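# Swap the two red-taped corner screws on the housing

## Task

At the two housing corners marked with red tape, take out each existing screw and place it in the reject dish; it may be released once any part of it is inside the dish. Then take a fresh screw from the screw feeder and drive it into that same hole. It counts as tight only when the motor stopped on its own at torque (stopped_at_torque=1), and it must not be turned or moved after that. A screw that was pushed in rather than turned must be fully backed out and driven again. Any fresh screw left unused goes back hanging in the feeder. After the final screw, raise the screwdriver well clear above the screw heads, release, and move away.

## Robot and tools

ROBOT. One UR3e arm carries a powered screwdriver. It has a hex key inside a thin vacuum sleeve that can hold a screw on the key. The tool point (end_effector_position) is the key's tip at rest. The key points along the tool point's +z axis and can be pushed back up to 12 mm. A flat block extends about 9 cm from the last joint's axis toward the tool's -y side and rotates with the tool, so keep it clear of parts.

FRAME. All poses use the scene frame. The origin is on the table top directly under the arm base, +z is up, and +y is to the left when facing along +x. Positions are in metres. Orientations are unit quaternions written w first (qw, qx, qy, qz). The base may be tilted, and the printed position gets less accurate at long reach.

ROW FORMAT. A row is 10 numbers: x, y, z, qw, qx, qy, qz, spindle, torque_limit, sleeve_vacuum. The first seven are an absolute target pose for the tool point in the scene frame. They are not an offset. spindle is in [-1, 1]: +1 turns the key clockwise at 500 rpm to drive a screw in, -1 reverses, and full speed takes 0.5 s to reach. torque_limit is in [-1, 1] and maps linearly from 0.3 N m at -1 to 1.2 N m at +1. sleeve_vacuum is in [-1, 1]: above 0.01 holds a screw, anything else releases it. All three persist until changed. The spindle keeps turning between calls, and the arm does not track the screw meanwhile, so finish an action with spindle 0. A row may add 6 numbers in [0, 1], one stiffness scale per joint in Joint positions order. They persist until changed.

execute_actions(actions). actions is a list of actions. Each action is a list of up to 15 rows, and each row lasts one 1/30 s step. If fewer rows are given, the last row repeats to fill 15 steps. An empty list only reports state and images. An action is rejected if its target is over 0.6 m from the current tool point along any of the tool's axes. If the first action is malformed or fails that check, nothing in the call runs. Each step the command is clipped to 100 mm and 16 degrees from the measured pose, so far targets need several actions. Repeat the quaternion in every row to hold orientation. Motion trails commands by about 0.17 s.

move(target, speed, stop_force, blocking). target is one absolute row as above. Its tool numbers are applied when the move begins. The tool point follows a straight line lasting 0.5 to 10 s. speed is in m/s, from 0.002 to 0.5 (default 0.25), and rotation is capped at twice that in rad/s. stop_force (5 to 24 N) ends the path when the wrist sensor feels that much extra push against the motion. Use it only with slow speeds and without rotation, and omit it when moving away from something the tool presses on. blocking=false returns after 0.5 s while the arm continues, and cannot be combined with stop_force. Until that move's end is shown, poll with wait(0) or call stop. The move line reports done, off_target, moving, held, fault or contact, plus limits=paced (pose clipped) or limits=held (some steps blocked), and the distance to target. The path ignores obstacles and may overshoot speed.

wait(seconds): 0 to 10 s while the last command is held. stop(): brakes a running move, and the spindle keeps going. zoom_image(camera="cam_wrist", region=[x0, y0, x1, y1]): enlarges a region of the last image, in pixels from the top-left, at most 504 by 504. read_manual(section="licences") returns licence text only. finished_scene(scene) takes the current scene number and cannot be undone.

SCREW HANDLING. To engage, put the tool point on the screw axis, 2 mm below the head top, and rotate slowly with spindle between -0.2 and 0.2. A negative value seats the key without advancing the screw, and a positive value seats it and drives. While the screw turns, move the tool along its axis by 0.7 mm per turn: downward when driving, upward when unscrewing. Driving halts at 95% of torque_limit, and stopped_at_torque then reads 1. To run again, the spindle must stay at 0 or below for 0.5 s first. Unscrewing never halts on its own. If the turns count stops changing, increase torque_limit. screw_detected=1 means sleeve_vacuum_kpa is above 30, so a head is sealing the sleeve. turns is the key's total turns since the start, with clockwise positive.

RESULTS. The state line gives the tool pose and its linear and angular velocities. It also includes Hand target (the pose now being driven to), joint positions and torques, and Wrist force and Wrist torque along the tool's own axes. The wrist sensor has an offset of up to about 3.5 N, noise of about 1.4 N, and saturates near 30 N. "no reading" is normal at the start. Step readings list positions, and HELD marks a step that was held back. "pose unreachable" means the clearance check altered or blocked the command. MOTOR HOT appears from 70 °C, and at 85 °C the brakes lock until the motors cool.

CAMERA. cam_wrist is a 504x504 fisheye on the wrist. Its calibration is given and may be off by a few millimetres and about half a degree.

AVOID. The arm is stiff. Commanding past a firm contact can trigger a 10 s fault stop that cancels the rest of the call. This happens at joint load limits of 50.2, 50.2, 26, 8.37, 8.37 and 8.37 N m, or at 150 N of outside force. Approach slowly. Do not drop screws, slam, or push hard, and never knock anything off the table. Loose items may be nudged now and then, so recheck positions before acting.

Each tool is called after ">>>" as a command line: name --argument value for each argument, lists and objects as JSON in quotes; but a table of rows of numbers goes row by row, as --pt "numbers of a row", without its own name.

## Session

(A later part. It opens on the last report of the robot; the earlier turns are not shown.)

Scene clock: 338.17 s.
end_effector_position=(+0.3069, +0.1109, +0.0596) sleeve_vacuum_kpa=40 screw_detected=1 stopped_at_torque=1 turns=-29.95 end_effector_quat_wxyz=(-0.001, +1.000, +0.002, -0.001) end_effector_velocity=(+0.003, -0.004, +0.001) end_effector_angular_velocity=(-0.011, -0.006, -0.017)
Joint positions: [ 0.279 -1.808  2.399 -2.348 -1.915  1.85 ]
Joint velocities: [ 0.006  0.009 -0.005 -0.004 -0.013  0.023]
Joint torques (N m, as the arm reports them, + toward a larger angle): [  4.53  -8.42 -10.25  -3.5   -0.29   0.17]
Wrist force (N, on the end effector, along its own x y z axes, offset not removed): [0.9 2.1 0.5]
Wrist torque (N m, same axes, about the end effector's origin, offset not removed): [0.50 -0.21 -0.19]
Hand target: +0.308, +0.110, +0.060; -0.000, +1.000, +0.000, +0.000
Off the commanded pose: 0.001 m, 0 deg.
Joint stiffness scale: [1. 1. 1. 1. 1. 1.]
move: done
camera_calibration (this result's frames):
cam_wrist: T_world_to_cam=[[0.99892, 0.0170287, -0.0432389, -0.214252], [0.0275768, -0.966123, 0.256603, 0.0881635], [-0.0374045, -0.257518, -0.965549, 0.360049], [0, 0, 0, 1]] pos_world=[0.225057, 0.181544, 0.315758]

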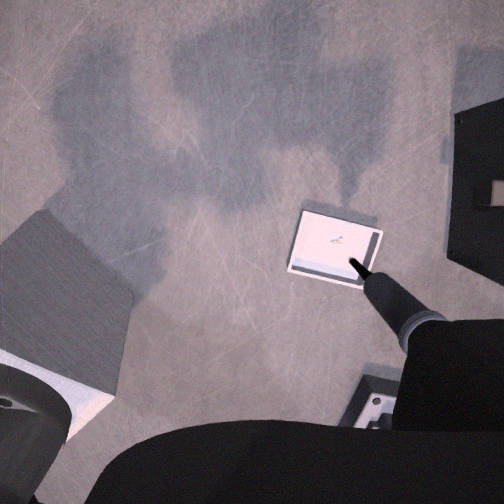

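>>> move --target '[0.291,0.106,0.022,0,1,0,0,0,0,1]' --speed 0.06

>>> execute_actions --actions '[[[0.291,0.106,0.022,0,1,0,0,0,0,0],[0.291,0.106,0.022,0,1,0,0,0,0,0],[0.291,0.106,0.022,0,1,0,0,0,0,0],[0.291,0.106,0.022,0,1,0,0,0,0,0],[0.291,0.106,0.022,0,1,0,0,0,0,0],[0.291,0.106,0.022,0,1,0,0,0,0,0],[0.291,0.106,0.024,0,1,0,0,0,0,0],[0.291,0.106,0.026,0,1,0,0,0,0,0],[0.291,0.106,0.029,0,1,0,0,0,0,0],[0.291,0.106,0.032,0,1,0,0,0,0,0],[0.291,0.106,0.035,0,1,0,0,0,0,0],[0.291,0.106,0.038,0,1,0,0,0,0,0],[0.291,0.106,0.041,0,1,0,0,0,0,0]]]'

>>> move --target '[0.37,0.15,0.20,0,1,0,0,0,0,0]' --speed 0.2

>>> move --target '[0.442,0.191,0.184,0,1,0,0,0,0,0]' --speed 0.12

>>> wait --seconds 1

>>> zoom_image --camera "cam_wrist" --region '[325,225,385,285]'

Scene clock: 358.43 s.
end_effector_position=(+0.2904, +0.1057, +0.0222) sleeve_vacuum_kpa=40 screw_detected=1 stopped_at_torque=1 turns=-29.95 end_effector_quat_wxyz=(+0.001, +1.000, -0.000, -0.001) end_effector_velocity=(+0.005, +0.001, +0.001) end_effector_angular_velocity=(+0.005, -0.016, -0.001)
Joint positions: [ 0.218 -1.715  2.585 -2.647 -1.907  1.791]
Joint velocities: [-0.003  0.004  0.011 -0.034  0.002 -0.008]
Joint torques (N m, as the arm reports them, + toward a larger angle): [ 3.66 -8.39 -7.02 -3.66  0.08 -0.27]
Wrist force (N, on the end effector, along its own x y z axes, offset not removed): [0.2 1.5 1.8]
Wrist torque (N m, same axes, about the end effector's origin, offset not removed): [0.51 0.11 -0.15]
Hand target: +0.291, +0.106, +0.022; +0.000, +1.000, -0.000, -0.000
Off the commanded pose: 0.001 m, 0 deg.
Joint stiffness scale: [1. 1. 1. 1. 1. 1.]
move: done
camera_calibration (this result's frames):
cam_wrist: T_world_to_cam=[[0.999005, 0.0128388, -0.0427027, -0.198935], [0.0235317, -0.96524, 0.260305, 0.0941222], [-0.0378764, -0.261051, -0.964582, 0.322536], [0, 0, 0, 1]] pos_world=[0.208739, 0.177603, 0.278116]

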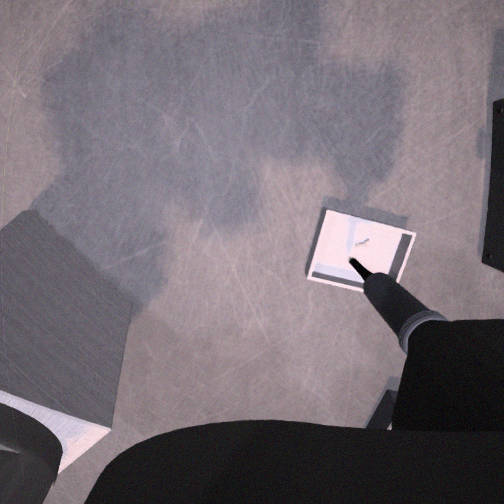

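Scene clock: 358.93 s.
end_effector_position=(+0.2950, +0.1070, +0.0316) sleeve_vacuum_kpa=0 screw_detected=0 stopped_at_torque=1 turns=-29.95 end_effector_quat_wxyz=(-0.002, +1.000, -0.000, +0.008) end_effector_velocity=(+0.028, +0.008, +0.065) end_effector_angular_velocity=(+0.030, -0.107, -0.004)
Joint positions: [ 0.231 -1.757  2.574 -2.608 -1.908  1.799]
Joint velocities: [ 0.099 -0.277 -0.1    0.293 -0.017  0.068]
Joint torques (N m, as the arm reports them, + toward a larger angle): [ 3.67 -8.8  -8.28 -3.   -0.23  0.12]
Wrist force (N, on the end effector, along its own x y z axes, offset not removed): [-0.4 0.3 2.3]
Wrist torque (N m, same axes, about the end effector's origin, offset not removed): [0.08 0.30 -0.01]
Hand target: +0.291, +0.106, +0.040; -0.000, +1.000, +0.000, +0.005
Off the commanded pose: 0.010 m, 1 deg.
Joint stiffness scale: [1. 1. 1. 1. 1. 1.]
Step readings (end_effector_position):
0: (+0.2904, +0.1057, +0.0222)
1: (+0.2906, +0.1057, +0.0223)
2: (+0.2907, +0.1057, +0.0223)
4: (+0.2910, +0.1058, +0.0224)
8: (+0.2912, +0.1058, +0.0224)
15: end_effector_position above
camera_calibration (this result's frames):
cam_wrist: T_world_to_cam=[[0.999592, 0.0128815, -0.0254915, -0.20379], [0.018971, -0.966639, 0.25544, 0.0945424], [-0.0213506, -0.255819, -0.966489, 0.326763], [0, 0, 0, 1]] pos_world=[0.208889, 0.177606, 0.286468]

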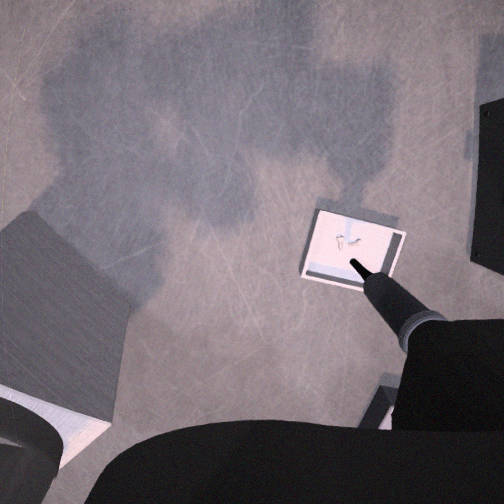

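Scene clock: 361.17 s.
end_effector_position=(+0.3713, +0.1509, +0.2001) sleeve_vacuum_kpa=0 screw_detected=0 stopped_at_torque=1 turns=-29.95 end_effector_quat_wxyz=(-0.002, +1.000, +0.000, +0.002) end_effector_velocity=(-0.004, -0.003, -0.001) end_effector_angular_velocity=(-0.015, +0.022, -0.006)
Joint positions: [ 0.526 -1.6    1.52  -1.591 -1.951  2.112]
Joint velocities: [ 0.002  0.022 -0.04   0.048 -0.001  0.019]
Joint torques (N m, as the arm reports them, + toward a larger angle): [  5.36 -13.46 -12.69  -3.    -0.49   0.12]
Wrist force (N, on the end effector, along its own x y z axes, offset not removed): [1.7 1.5 0.8]
Wrist torque (N m, same axes, about the end effector's origin, offset not removed): [0.46 -0.36 -0.13]
Hand target: +0.370, +0.150, +0.200; -0.000, +1.000, +0.000, +0.000
Off the commanded pose: 0.002 m, 0 deg.
Joint stiffness scale: [1. 1. 1. 1. 1. 1.]
move: done
camera_calibration (this result's frames):
cam_wrist: T_world_to_cam=[[0.999264, 0.0140683, -0.0356887, -0.274412], [0.0227169, -0.966673, 0.255004, 0.0911265], [-0.0309119, -0.255627, -0.966281, 0.505907], [0, 0, 0, 1]] pos_world=[0.287778, 0.221274, 0.455817]

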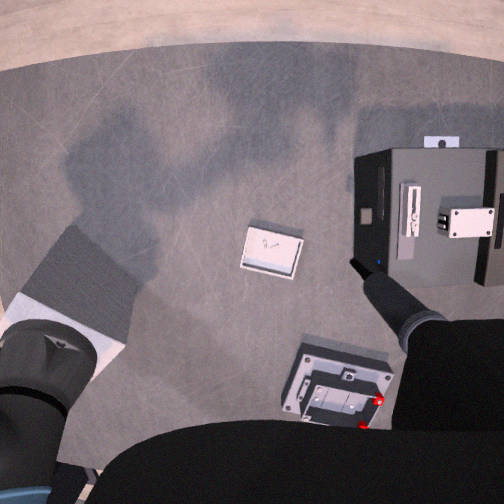

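Scene clock: 362.60 s.
end_effector_position=(+0.4423, +0.1914, +0.1841) sleeve_vacuum_kpa=0 screw_detected=0 stopped_at_torque=1 turns=-29.95 end_effector_quat_wxyz=(-0.001, +1.000, +0.000, +0.002) end_effector_velocity=(+0.002, -0.000, +0.001) end_effector_angular_velocity=(-0.005, +0.008, -0.001)
Joint positions: [ 0.506 -1.261  1.159 -1.575 -1.951  2.091]
Joint velocities: [-0.     0.022 -0.046  0.035  0.     0.005]
Joint torques (N m, as the arm reports them, + toward a larger angle): [  6.52 -17.56 -12.59  -2.93  -0.33   0.1 ]
Wrist force (N, on the end effector, along its own x y z axes, offset not removed): [-0.8 2.3 1.2]
Wrist torque (N m, same axes, about the end effector's origin, offset not removed): [0.57 0.24 -0.24]
Hand target: +0.442, +0.191, +0.184; -0.000, +1.000, +0.000, +0.000
Off the commanded pose: 0.001 m, 0 deg.
Joint stiffness scale: [1. 1. 1. 1. 1. 1.]
move: done
camera_calibration (this result's frames):
cam_wrist: T_world_to_cam=[[0.999219, 0.0142161, -0.036863, -0.346297], [0.0232219, -0.96617, 0.256858, 0.132141], [-0.0319644, -0.257514, -0.965746, 0.503747], [0, 0, 0, 1]] pos_world=[0.35906, 0.262316, 0.439784]

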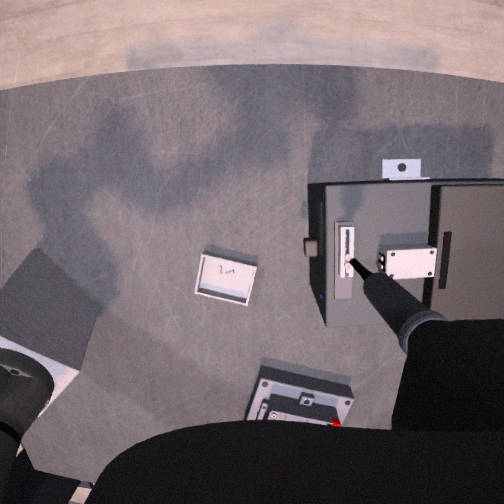

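Scene clock: 363.60 s.
end_effector_position=(+0.4421, +0.1911, +0.1842) sleeve_vacuum_kpa=0 screw_detected=0 stopped_at_torque=1 turns=-29.95 end_effector_quat_wxyz=(-0.000, +1.000, +0.000, +0.001) end_effector_velocity=(-0.001, +0.001, -0.000) end_effector_angular_velocity=(+0.001, +0.001, +0.001)
Joint positions: [ 0.506 -1.258  1.152 -1.568 -1.951  2.092]
Joint velocities: [0.001 0.    0.001 0.    0.001 0.   ]
Joint torques (N m, as the arm reports them, + toward a larger angle): [  6.19 -17.72 -12.49  -2.96  -0.35   0.13]
Wrist force (N, on the end effector, along its own x y z axes, offset not removed): [0.4 1.4 2.0]
Wrist torque (N m, same axes, about the end effector's origin, offset not removed): [0.41 0.08 -0.10]
Hand target: +0.442, +0.191, +0.184; -0.000, +1.000, +0.000, +0.000
Off the commanded pose: 0.000 m, 0 deg.
Joint stiffness scale: [1. 1. 1. 1. 1. 1.]
wait: 1.00 s; at rest by 0.17 s
camera_calibration (this result's frames):
cam_wrist: T_world_to_cam=[[0.999128, 0.0142092, -0.0392676, -0.345568], [0.0238803, -0.965816, 0.258128, 0.131255], [-0.0342575, -0.25884, -0.965312, 0.50498], [0, 0, 0, 1]] pos_world=[0.359431, 0.262388, 0.440013]

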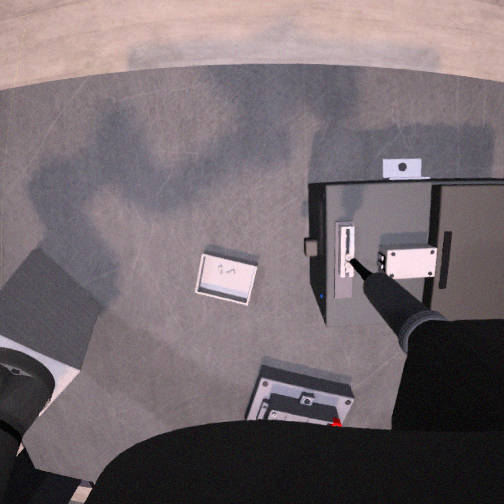

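Region (325, 225, 385, 285) of cam_wrist's 504x504 image, scaled by 8.400, with more detail than that image has.

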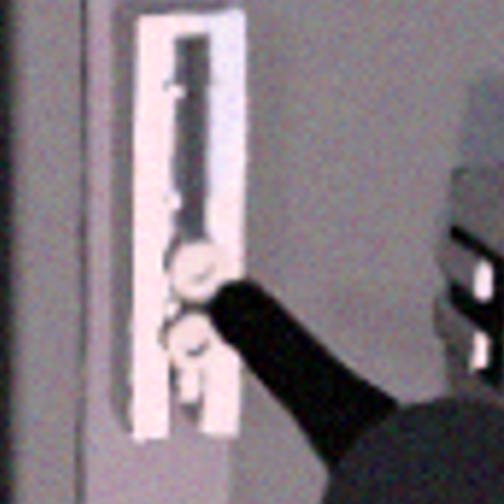

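>>> execute_actions --actions '[[[0.4425,0.1903,0.177,0,1,0,0,0,0,1]],[[0.4425,0.1903,0.172,0,1,0,0,0,0,1]],[[0.4425,0.1903,0.170,0,1,0,0,0,0,1]],[[0.4425,0.1903,0.169,0,1,0,0,-0.1,0,1]],[[0.4425,0.1903,0.1682,0,1,0,0,-0.1,0,1]],[[0.4425,0.1903,0.1682,0,1,0,0,0,0,1]]]'

>>> zoom_image --camera "cam_wrist" --region '[325,225,385,285]'

Scene clock: 377.57 s.
end_effector_position=(+0.4423, +0.1904, +0.1681) sleeve_vacuum_kpa=39 screw_detected=1 stopped_at_torque=1 turns=-30.78 end_effector_quat_wxyz=(+0.001, +1.000, +0.000, -0.000) end_effector_velocity=(-0.000, +0.001, -0.000) end_effector_angular_velocity=(+0.001, +0.000, +0.001)
Joint positions: [ 0.489 -1.262  1.228 -1.644 -1.95   2.076]
Joint velocities: [ 0.001 -0.     0.001 -0.     0.001 -0.   ]
Joint torques (N m, as the arm reports them, + toward a larger angle): [  6.01 -19.36 -11.79  -3.41  -0.18  -0.22]
Wrist force (N, on the end effector, along its own x y z axes, offset not removed): [0.0 1.5 2.1]
Wrist torque (N m, same axes, about the end effector's origin, offset not removed): [0.36 0.20 -0.10]
Hand target: +0.443, +0.190, +0.168; +0.000, +1.000, -0.000, -0.000
Off the commanded pose: 0.000 m, 0 deg.
Joint stiffness scale: [1. 1. 1. 1. 1. 1.]
Step readings (end_effector_position; steps 1 to 15: 1st action; 16 to 30: 2nd action; 31 to 45: 3rd action; 46 to 60: 4th action; 61 to 75: 5th action; 76 to 90: 6th action):
0: (+0.4421, +0.1911, +0.1842)
1: (+0.4421, +0.1911, +0.1842)
2: (+0.4422, +0.1911, +0.1840)
4: (+0.4420, +0.1908, +0.1826)
8: (+0.4413, +0.1900, +0.1792)
15: (+0.4415, +0.1901, +0.1770)
16: (+0.4416, +0.1901, +0.1769)
17: (+0.4417, +0.1901, +0.1767)
19: (+0.4417, +0.1900, +0.1757)
23: (+0.4413, +0.1898, +0.1733)
30: (+0.4417, +0.1901, +0.1720)
31: (+0.4417, +0.1901, +0.1719)
32: (+0.4418, +0.1902, +0.1718)
34: (+0.4418, +0.1901, +0.1714)
38: (+0.4418, +0.1901, +0.1704)
45: (+0.4420, +0.1903, +0.1699)
46: (+0.4420, +0.1903, +0.1699)
47: (+0.4421, +0.1903, +0.1698)
49: (+0.4421, +0.1903, +0.1696)
53: (+0.4421, +0.1903, +0.1692)
60: (+0.4422, +0.1904, +0.1689)
61: (+0.4422, +0.1904, +0.1689)
62: (+0.4422, +0.1904, +0.1689)
64: (+0.4422, +0.1903, +0.1687)
68: (+0.4422, +0.1903, +0.1683)
75: (+0.4422, +0.1904, +0.1681)
76: (+0.4422, +0.1904, +0.1681)
77: (+0.4422, +0.1904, +0.1681)
79: (+0.4422, +0.1904, +0.1681)
83: (+0.4422, +0.1904, +0.1681)
90: end_effector_position above
camera_calibration (this result's frames):
cam_wrist: T_world_to_cam=[[0.999067, 0.0135346, -0.0410073, -0.345897], [0.023749, -0.965319, 0.259992, 0.134372], [-0.0360662, -0.260723, -0.96474, 0.490265], [0, 0, 0, 1]] pos_world=[0.360065, 0.262217, 0.423858]

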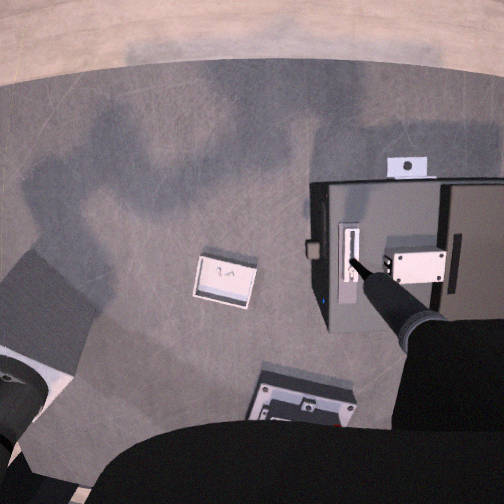

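Region (325, 225, 385, 285) of cam_wrist's 504x504 image, scaled by 8.400, with more detail than that image has.

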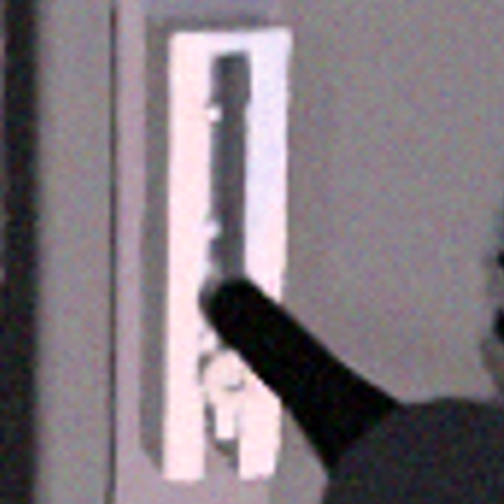

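>>> move --target '[0.4422,0.1905,0.19,0,1,0,0,0,0,1]' --speed 0.04

>>> move --target '[0.445,0.09,0.185,0,1,0,0,0,0,1]' --speed 0.2

>>> move --target '[0.4656,-0.1879,0.101,0,1,0,0,0,0,1]' --speed 0.2

>>> execute_actions --actions '[[[0.4656,-0.1879,0.096,0,1,0,0,0,0,1]],[[0.4656,-0.1879,0.0935,0,1,0,0,0,0,1]]]'

>>> zoom_image --camera "cam_wrist" --region '[325,225,385,285]'

Scene clock: 392.83 s.
end_effector_position=(+0.4435, +0.1910, +0.1900) sleeve_vacuum_kpa=40 screw_detected=1 stopped_at_torque=1 turns=-30.78 end_effector_quat_wxyz=(-0.002, +1.000, -0.000, +0.002) end_effector_velocity=(-0.004, -0.002, +0.001) end_effector_angular_velocity=(-0.009, +0.016, +0.000)
Joint positions: [ 0.509 -1.256  1.125 -1.545 -1.95   2.096]
Joint velocities: [ 0.003  0.011 -0.035  0.045 -0.     0.01 ]
Joint torques (N m, as the arm reports them, + toward a larger angle): [  7.37 -17.37 -12.64  -3.09  -0.44   0.17]
Wrist force (N, on the end effector, along its own x y z axes, offset not removed): [0.9 3.6 1.5]
Wrist torque (N m, same axes, about the end effector's origin, offset not removed): [0.98 -0.16 -0.37]
Hand target: +0.442, +0.191, +0.190; -0.000, +1.000, +0.000, +0.000
Off the commanded pose: 0.001 m, 0 deg.
Joint stiffness scale: [1. 1. 1. 1. 1. 1.]
move: done
camera_calibration (this result's frames):
cam_wrist: T_world_to_cam=[[0.999254, 0.0127395, -0.0364616, -0.347072], [0.0216568, -0.966477, 0.255838, 0.131124], [-0.03198, -0.256436, -0.966032, 0.509261], [0, 0, 0, 1]] pos_world=[0.36026, 0.261743, 0.445761]

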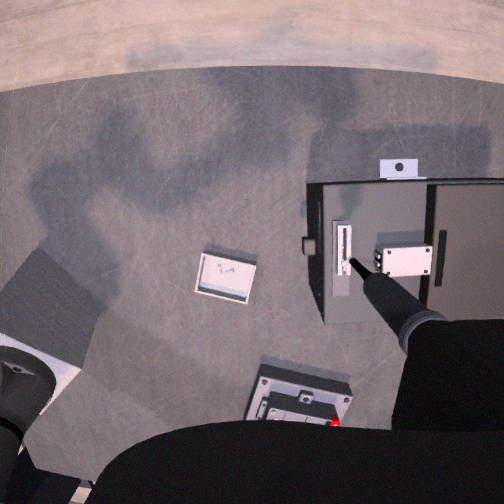

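Scene clock: 394.20 s.
end_effector_position=(+0.4443, +0.0891, +0.1850) sleeve_vacuum_kpa=40 screw_detected=1 stopped_at_torque=1 turns=-30.78 end_effector_quat_wxyz=(+0.002, +1.000, -0.002, -0.001) end_effector_velocity=(+0.001, +0.003, -0.000) end_effector_angular_velocity=(+0.014, -0.010, +0.021)
Joint positions: [ 0.244 -1.555  1.405 -1.616 -1.914  1.822]
Joint velocities: [-0.009 -0.018  0.029 -0.029  0.012 -0.035]
Joint torques (N m, as the arm reports them, + toward a larger angle): [  5.09 -16.71 -12.41  -3.54  -0.01  -0.35]
Wrist force (N, on the end effector, along its own x y z axes, offset not removed): [0.8 2.2 3.2]
Wrist torque (N m, same axes, about the end effector's origin, offset not removed): [0.66 -0.06 -0.23]
Hand target: +0.445, +0.090, +0.185; +0.000, +1.000, -0.000, -0.000
Off the commanded pose: 0.001 m, 0 deg.
Joint stiffness scale: [1. 1. 1. 1. 1. 1.]
move: done
camera_calibration (this result's frames):
cam_wrist: T_world_to_cam=[[0.999005, 0.00933261, -0.0436183, -0.344993], [0.0204853, -0.964636, 0.262787, 0.0329613], [-0.0396233, -0.263419, -0.963867, 0.481918], [0, 0, 0, 1]] pos_world=[0.36307, 0.161962, 0.440795]

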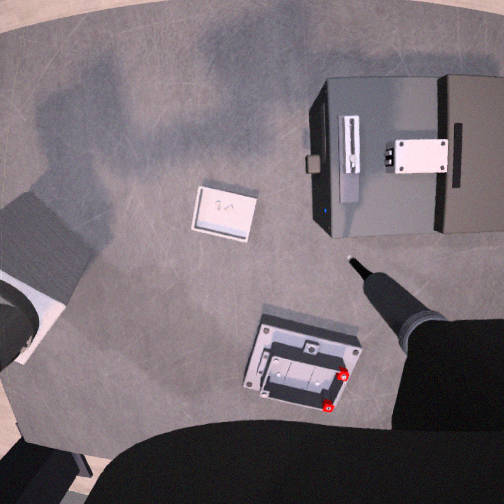

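Scene clock: 396.67 s.
end_effector_position=(+0.4646, -0.1887, +0.1012) sleeve_vacuum_kpa=40 screw_detected=1 stopped_at_torque=1 turns=-30.78 end_effector_quat_wxyz=(+0.001, +1.000, -0.001, -0.001) end_effector_velocity=(+0.003, +0.003, +0.000) end_effector_angular_velocity=(+0.010, -0.009, +0.013)
Joint positions: [-0.781 -1.69   1.595 -1.869 -1.587  0.826]
Joint velocities: [-0.005  0.001 -0.001 -0.     0.015 -0.017]
Joint torques (N m, as the arm reports them, + toward a larger angle): [  2.76 -16.46 -13.05  -3.22   0.73  -0.25]
Wrist force (N, on the end effector, along its own x y z axes, offset not removed): [0.8 1.8 0.8]
Wrist torque (N m, same axes, about the end effector's origin, offset not removed): [0.50 -0.12 -0.20]
Hand target: +0.465, -0.188, +0.101; +0.000, +1.000, +0.000, -0.000
Off the commanded pose: 0.001 m, 0 deg.
Joint stiffness scale: [1. 1. 1. 1. 1. 1.]
move: done
camera_calibration (this result's frames):
cam_wrist: T_world_to_cam=[[0.999055, 0.0105457, -0.0421697, -0.366258], [0.0212237, -0.96497, 0.261501, -0.213649], [-0.0379347, -0.262149, -0.964282, 0.328247], [0, 0, 0, 1]] pos_world=[0.382898, -0.116253, 0.356947]

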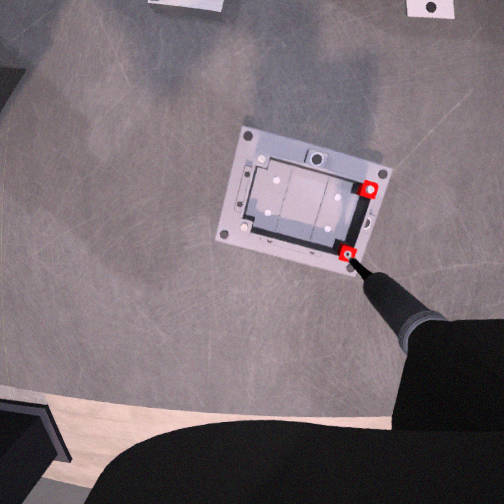

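Scene clock: 397.67 s.
end_effector_position=(+0.4654, -0.1881, +0.0942) sleeve_vacuum_kpa=40 screw_detected=1 stopped_at_torque=1 turns=-30.78 end_effector_quat_wxyz=(+0.000, +1.000, -0.000, -0.000) end_effector_velocity=(+0.002, -0.001, -0.000) end_effector_angular_velocity=(-0.003, -0.005, -0.000)
Joint positions: [-0.781 -1.679  1.615 -1.899 -1.585  0.825]
Joint velocities: [-0.     0.001  0.004 -0.01   0.001 -0.   ]
Joint torques (N m, as the arm reports them, + toward a larger angle): [  3.64 -16.59 -11.9   -3.61   0.75  -0.3 ]
Wrist force (N, on the end effector, along its own x y z axes, offset not removed): [-2.1 2.3 0.5]
Wrist torque (N m, same axes, about the end effector's origin, offset not removed): [0.58 0.67 -0.27]
Hand target: +0.466, -0.188, +0.094; -0.000, +1.000, -0.000, -0.000
Off the commanded pose: 0.001 m, 0 deg.
Joint stiffness scale: [1. 1. 1. 1. 1. 1.]
Step readings (end_effector_position; steps 1 to 15: 1st action; 16 to 30: 2nd action):
0: (+0.4646, -0.1887, +0.1012)
1: (+0.4647, -0.1886, +0.1012)
2: (+0.4648, -0.1885, +0.1011)
4: (+0.4650, -0.1884, +0.1002)
8: (+0.4647, -0.1878, +0.0979)
15: (+0.4651, -0.1880, +0.0967)
16: (+0.4652, -0.1880, +0.0967)
17: (+0.4653, -0.1881, +0.0966)
19: (+0.4653, -0.1881, +0.0960)
23: (+0.4651, -0.1879, +0.0948)
30: end_effector_position above
camera_calibration (this result's frames):
cam_wrist: T_world_to_cam=[[0.99908, 0.0122278, -0.0411044, -0.367134], [0.0224963, -0.965457, 0.259588, -0.211776], [-0.0365104, -0.260274, -0.964844, 0.321442], [0, 0, 0, 1]] pos_world=[0.383296, -0.116308, 0.350025]

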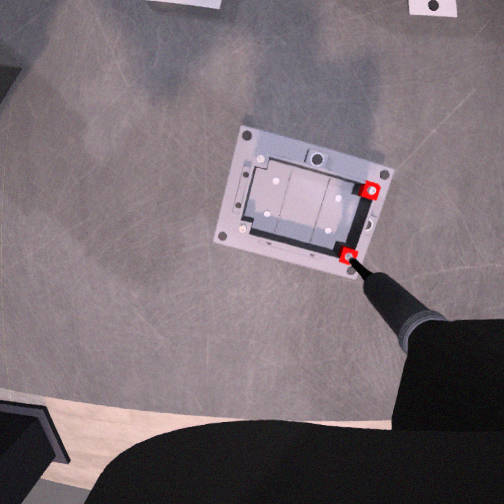

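Region (325, 225, 385, 285) of cam_wrist's 504x504 image, scaled by 8.400, with more detail than that image has.

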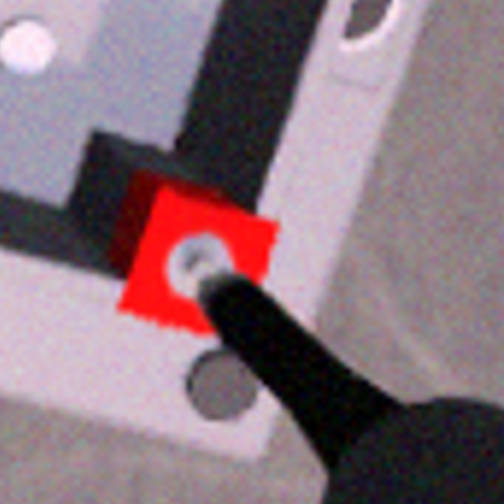

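>>> execute_actions --actions '[[[0.4657,-0.1877,0.091,0,1,0,0,0,0,1]],[[0.4656,-0.1877,0.0897,0,1,0,0,0,0,1]],[[0.4646,-0.1873,0.0883,-0.0004,1,0,-0.0015,0,0,1]],[[0.4635,-0.1868,0.0868,-0.0009,1,0,-0.003,0.15,0,1]],[[0.4624,-0.1864,0.085,-0.0013,1,0,-0.0045,0.2,0,1]],[[0.4624,-0.1864,0.083,-0.0013,1,0,-0.0045,0.7,0,1]],[[0.4624,-0.1864,0.081,-0.0013,1,0,-0.0045,0.7,0,1]],[[0.4624,-0.1864,0.079,-0.0013,1,0,-0.0045,0.7,0,1]],[[0.4624,-0.1864,0.077,-0.0013,1,0,-0.0045,0.7,0,1]],[[0.4624,-0.1864,0.0755,-0.0013,1,0,-0.0045,0.6,0,1]],[[0.4624,-0.1864,0.0765,-0.0013,1,0,-0.0045,0,0,0]]]'

Scene clock: 412.83 s.
end_effector_position=(+0.4655, -0.1879, +0.0791) sleeve_vacuum_kpa=0 screw_detected=0 stopped_at_torque=1 turns=-17.78 end_effector_quat_wxyz=(+0.001, +1.000, +0.000, -0.000) end_effector_velocity=(-0.001, -0.000, -0.000) end_effector_angular_velocity=(-0.000, +0.002, -0.000)
Joint positions: [-0.78  -1.658  1.663 -1.969 -1.586  0.824]
Joint velocities: [-0.     0.     0.     0.001 -0.002 -0.   ]
Joint torques (N m, as the arm reports them, + toward a larger angle): [  3.   -16.3  -11.49  -2.61   0.21   0.09]
Wrist force (N, on the end effector, along its own x y z axes, offset not removed): [-0.6 2.6 -4.1]
Wrist torque (N m, same axes, about the end effector's origin, offset not removed): [0.84 0.21 -0.25]
Hand target: +0.462, -0.186, +0.077; -0.001, +1.000, +0.000, -0.004
Off the commanded pose: 0.004 m, 1 deg.
Joint stiffness scale: [1. 1. 1. 1. 1. 1.]
Step readings (end_effector_position; steps 1 to 15: 1st action; 16 to 30: 2nd action; 31 to 45: 3rd action; 46 to 60: 4th action; 61 to 75: 5th action; 76 to 90: 6th action; 91 to 105: 7th action; 106 to 120: 8th action; 121 to 135: 9th action; 136 to 150: 10th action; 151 to 165: 11th action):
0: (+0.4657, -0.1884, +0.0942)
1: (+0.4657, -0.1884, +0.0942)
2: (+0.4657, -0.1884, +0.0941)
4: (+0.4656, -0.1883, +0.0935)
8: (+0.4653, -0.1880, +0.0923)
15: (+0.4654, -0.1881, +0.0917)
16: (+0.4655, -0.1882, +0.0917)
17: (+0.4655, -0.1882, +0.0916)
19: (+0.4655, -0.1882, +0.0913)
23: (+0.4654, -0.1881, +0.0907)
30: (+0.4656, -0.1881, +0.0905)
31: (+0.4656, -0.1881, +0.0905)
32: (+0.4656, -0.1881, +0.0904)
34: (+0.4655, -0.1880, +0.0901)
38: (+0.4656, -0.1881, +0.0901)
45: (+0.4657, -0.1882, +0.0901)
46: (+0.4657, -0.1881, +0.0901)
47: (+0.4657, -0.1881, +0.0901)
49: (+0.4656, -0.1881, +0.0900)
53: (+0.4656, -0.1880, +0.0897)
60: (+0.4656, -0.1880, +0.0895)
61: (+0.4656, -0.1880, +0.0895)
62: (+0.4656, -0.1880, +0.0894)
64: (+0.4655, -0.1879, +0.0891)
68: (+0.4655, -0.1879, +0.0887)
75: (+0.4655, -0.1879, +0.0884)
76: (+0.4655, -0.1879, +0.0884)
77: (+0.4655, -0.1879, +0.0883)
79: (+0.4654, -0.1879, +0.0879)
83: (+0.4655, -0.1879, +0.0871)
90: (+0.4655, -0.1879, +0.0865)
91: (+0.4655, -0.1879, +0.0865)
92: (+0.4655, -0.1879, +0.0864)
94: (+0.4654, -0.1879, +0.0859)
98: (+0.4655, -0.1879, +0.0851)
105: (+0.4655, -0.1879, +0.0845)
106: (+0.4655, -0.1879, +0.0845)
107: (+0.4655, -0.1879, +0.0844)
109: (+0.4654, -0.1879, +0.0839)
113: (+0.4655, -0.1879, +0.0831)
120: (+0.4655, -0.1879, +0.0825)
121: (+0.4655, -0.1879, +0.0825)
122: (+0.4655, -0.1879, +0.0823)
124: (+0.4654, -0.1879, +0.0819)
128: (+0.4655, -0.1879, +0.0811)
135: (+0.4655, -0.1879, +0.0805)
136: (+0.4655, -0.1879, +0.0805)
137: (+0.4655, -0.1879, +0.0804)
139: (+0.4654, -0.1879, +0.0800)
143: (+0.4655, -0.1879, +0.0795)
150: (+0.4655, -0.1879, +0.0791)
151: (+0.4655, -0.1879, +0.0791)
152: (+0.4655, -0.1879, +0.0791)
154: (+0.4655, -0.1879, +0.0791)
158: (+0.4655, -0.1879, +0.0791)
165: end_effector_position above
camera_calibration (this result's frames):
cam_wrist: T_world_to_cam=[[0.999063, 0.0137996, -0.0410097, -0.367558], [0.0240367, -0.965087, 0.260825, -0.208376], [-0.0359787, -0.261566, -0.964515, 0.306426], [0, 0, 0, 1]] pos_world=[0.383247, -0.115878, 0.334829]

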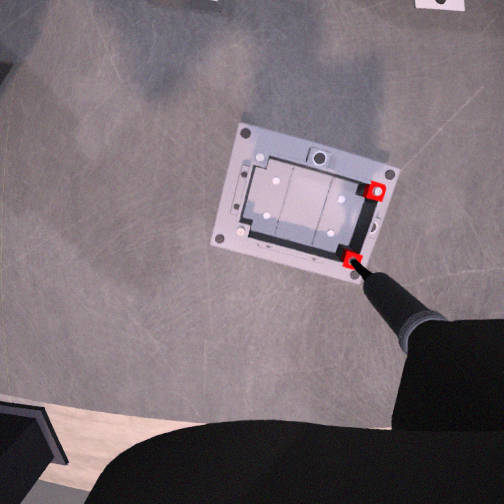

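13.0 turns, and the motor stopped at torque.

>>> execute_actions --actions '[[[0.4655,-0.1879,0.082,0,1,0,0,0,0,0]],[[0.4655,-0.1879,0.088,0,1,0,0,0,0,0]]]'

>>> move --target '[0.44,-0.03,0.22,0,1,0,0,0,0,0]' --speed 0.2

>>> zoom_image --camera "cam_wrist" --region '[150,0,450,350]'

Scene clock: 422.63 s.
end_effector_position=(+0.4658, -0.1882, +0.0872) sleeve_vacuum_kpa=0 screw_detected=0 stopped_at_torque=1 turns=-17.78 end_effector_quat_wxyz=(+0.001, +1.000, -0.000, +0.000) end_effector_velocity=(-0.003, +0.003, +0.001) end_effector_angular_velocity=(+0.008, +0.009, +0.000)
Joint positions: [-0.781 -1.67   1.638 -1.933 -1.585  0.824]
Joint velocities: [-0.    -0.002 -0.01   0.023  0.     0.   ]
Joint torques (N m, as the arm reports them, + toward a larger angle): [  3.5  -18.17 -12.91  -3.05   0.8   -0.35]
Wrist force (N, on the end effector, along its own x y z axes, offset not removed): [-0.2 1.7 1.2]
Wrist torque (N m, same axes, about the end effector's origin, offset not removed): [0.41 0.23 -0.16]
Hand target: +0.466, -0.188, +0.088; +0.000, +1.000, -0.000, +0.000
Off the commanded pose: 0.001 m, 0 deg.
Joint stiffness scale: [1. 1. 1. 1. 1. 1.]
Step readings (end_effector_position; steps 1 to 15: 1st action; 16 to 30: 2nd action):
0: (+0.4655, -0.1879, +0.0791)
1: (+0.4655, -0.1879, +0.0792)
2: (+0.4655, -0.1879, +0.0793)
4: (+0.4657, -0.1880, +0.0800)
8: (+0.4657, -0.1880, +0.0812)
15: (+0.4656, -0.1879, +0.0815)
16: (+0.4656, -0.1879, +0.0815)
17: (+0.4656, -0.1879, +0.0818)
19: (+0.4657, -0.1880, +0.0831)
23: (+0.4662, -0.1885, +0.0859)
30: end_effector_position above
camera_calibration (this result's frames):
cam_wrist: T_world_to_cam=[[0.999115, 0.0129591, -0.0400037, -0.367829], [0.0229382, -0.965284, 0.260192, -0.210243], [-0.0352431, -0.26088, -0.964728, 0.314002], [0, 0, 0, 1]] pos_world=[0.383392, -0.116261, 0.342915]

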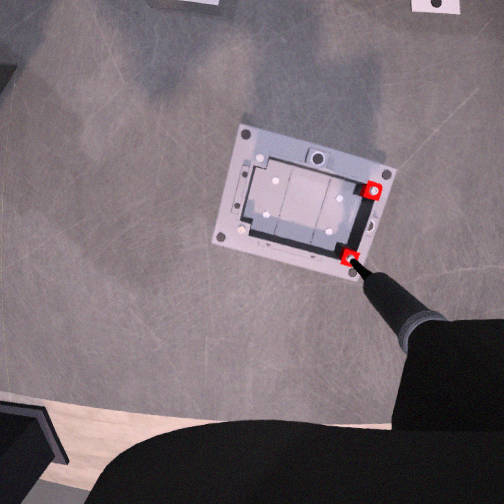

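Scene clock: 424.77 s.
end_effector_position=(+0.4415, -0.0292, +0.2203) sleeve_vacuum_kpa=0 screw_detected=0 stopped_at_torque=1 turns=-17.78 end_effector_quat_wxyz=(-0.001, +1.000, +0.002, +0.003) end_effector_velocity=(-0.004, -0.004, -0.001) end_effector_angular_velocity=(-0.010, +0.020, -0.017)
Joint positions: [-0.171 -1.813  1.37  -1.452 -1.8    1.394]
Joint velocities: [ 0.01   0.018 -0.028  0.03  -0.016  0.031]
Joint torques (N m, as the arm reports them, + toward a larger angle): [  4.83 -13.27 -13.07  -3.25   0.2    0.02]
Wrist force (N, on the end effector, along its own x y z axes, offset not removed): [-0.3 2.6 1.9]
Wrist torque (N m, same axes, about the end effector's origin, offset not removed): [0.68 0.25 -0.20]
Hand target: +0.440, -0.030, +0.220; -0.000, +1.000, +0.000, +0.000
Off the commanded pose: 0.002 m, 0 deg.
Joint stiffness scale: [1. 1. 1. 1. 1. 1.]
move: done
camera_calibration (this result's frames):
cam_wrist: T_world_to_cam=[[0.999237, 0.0165708, -0.0353767, -0.341257], [0.0251167, -0.966112, 0.256899, -0.0910982], [-0.0299209, -0.257591, -0.965791, 0.480933], [0, 0, 0, 1]] pos_world=[0.357675, 0.0415278, 0.475811]

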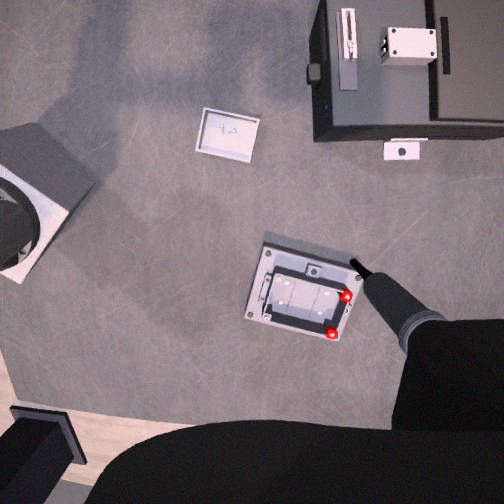

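Region (150, 0, 450, 350) of cam_wrist's 504x504 image, scaled by 1.440, with more detail than that image has; it fills the left 432 columns of this view, and the rest is white.

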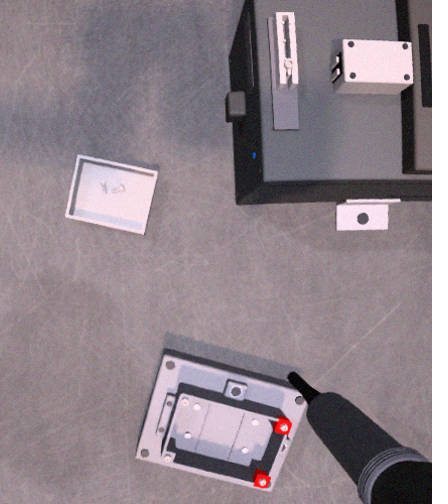

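>>> finished_scene --scene 2

The scene is finished: the task was done.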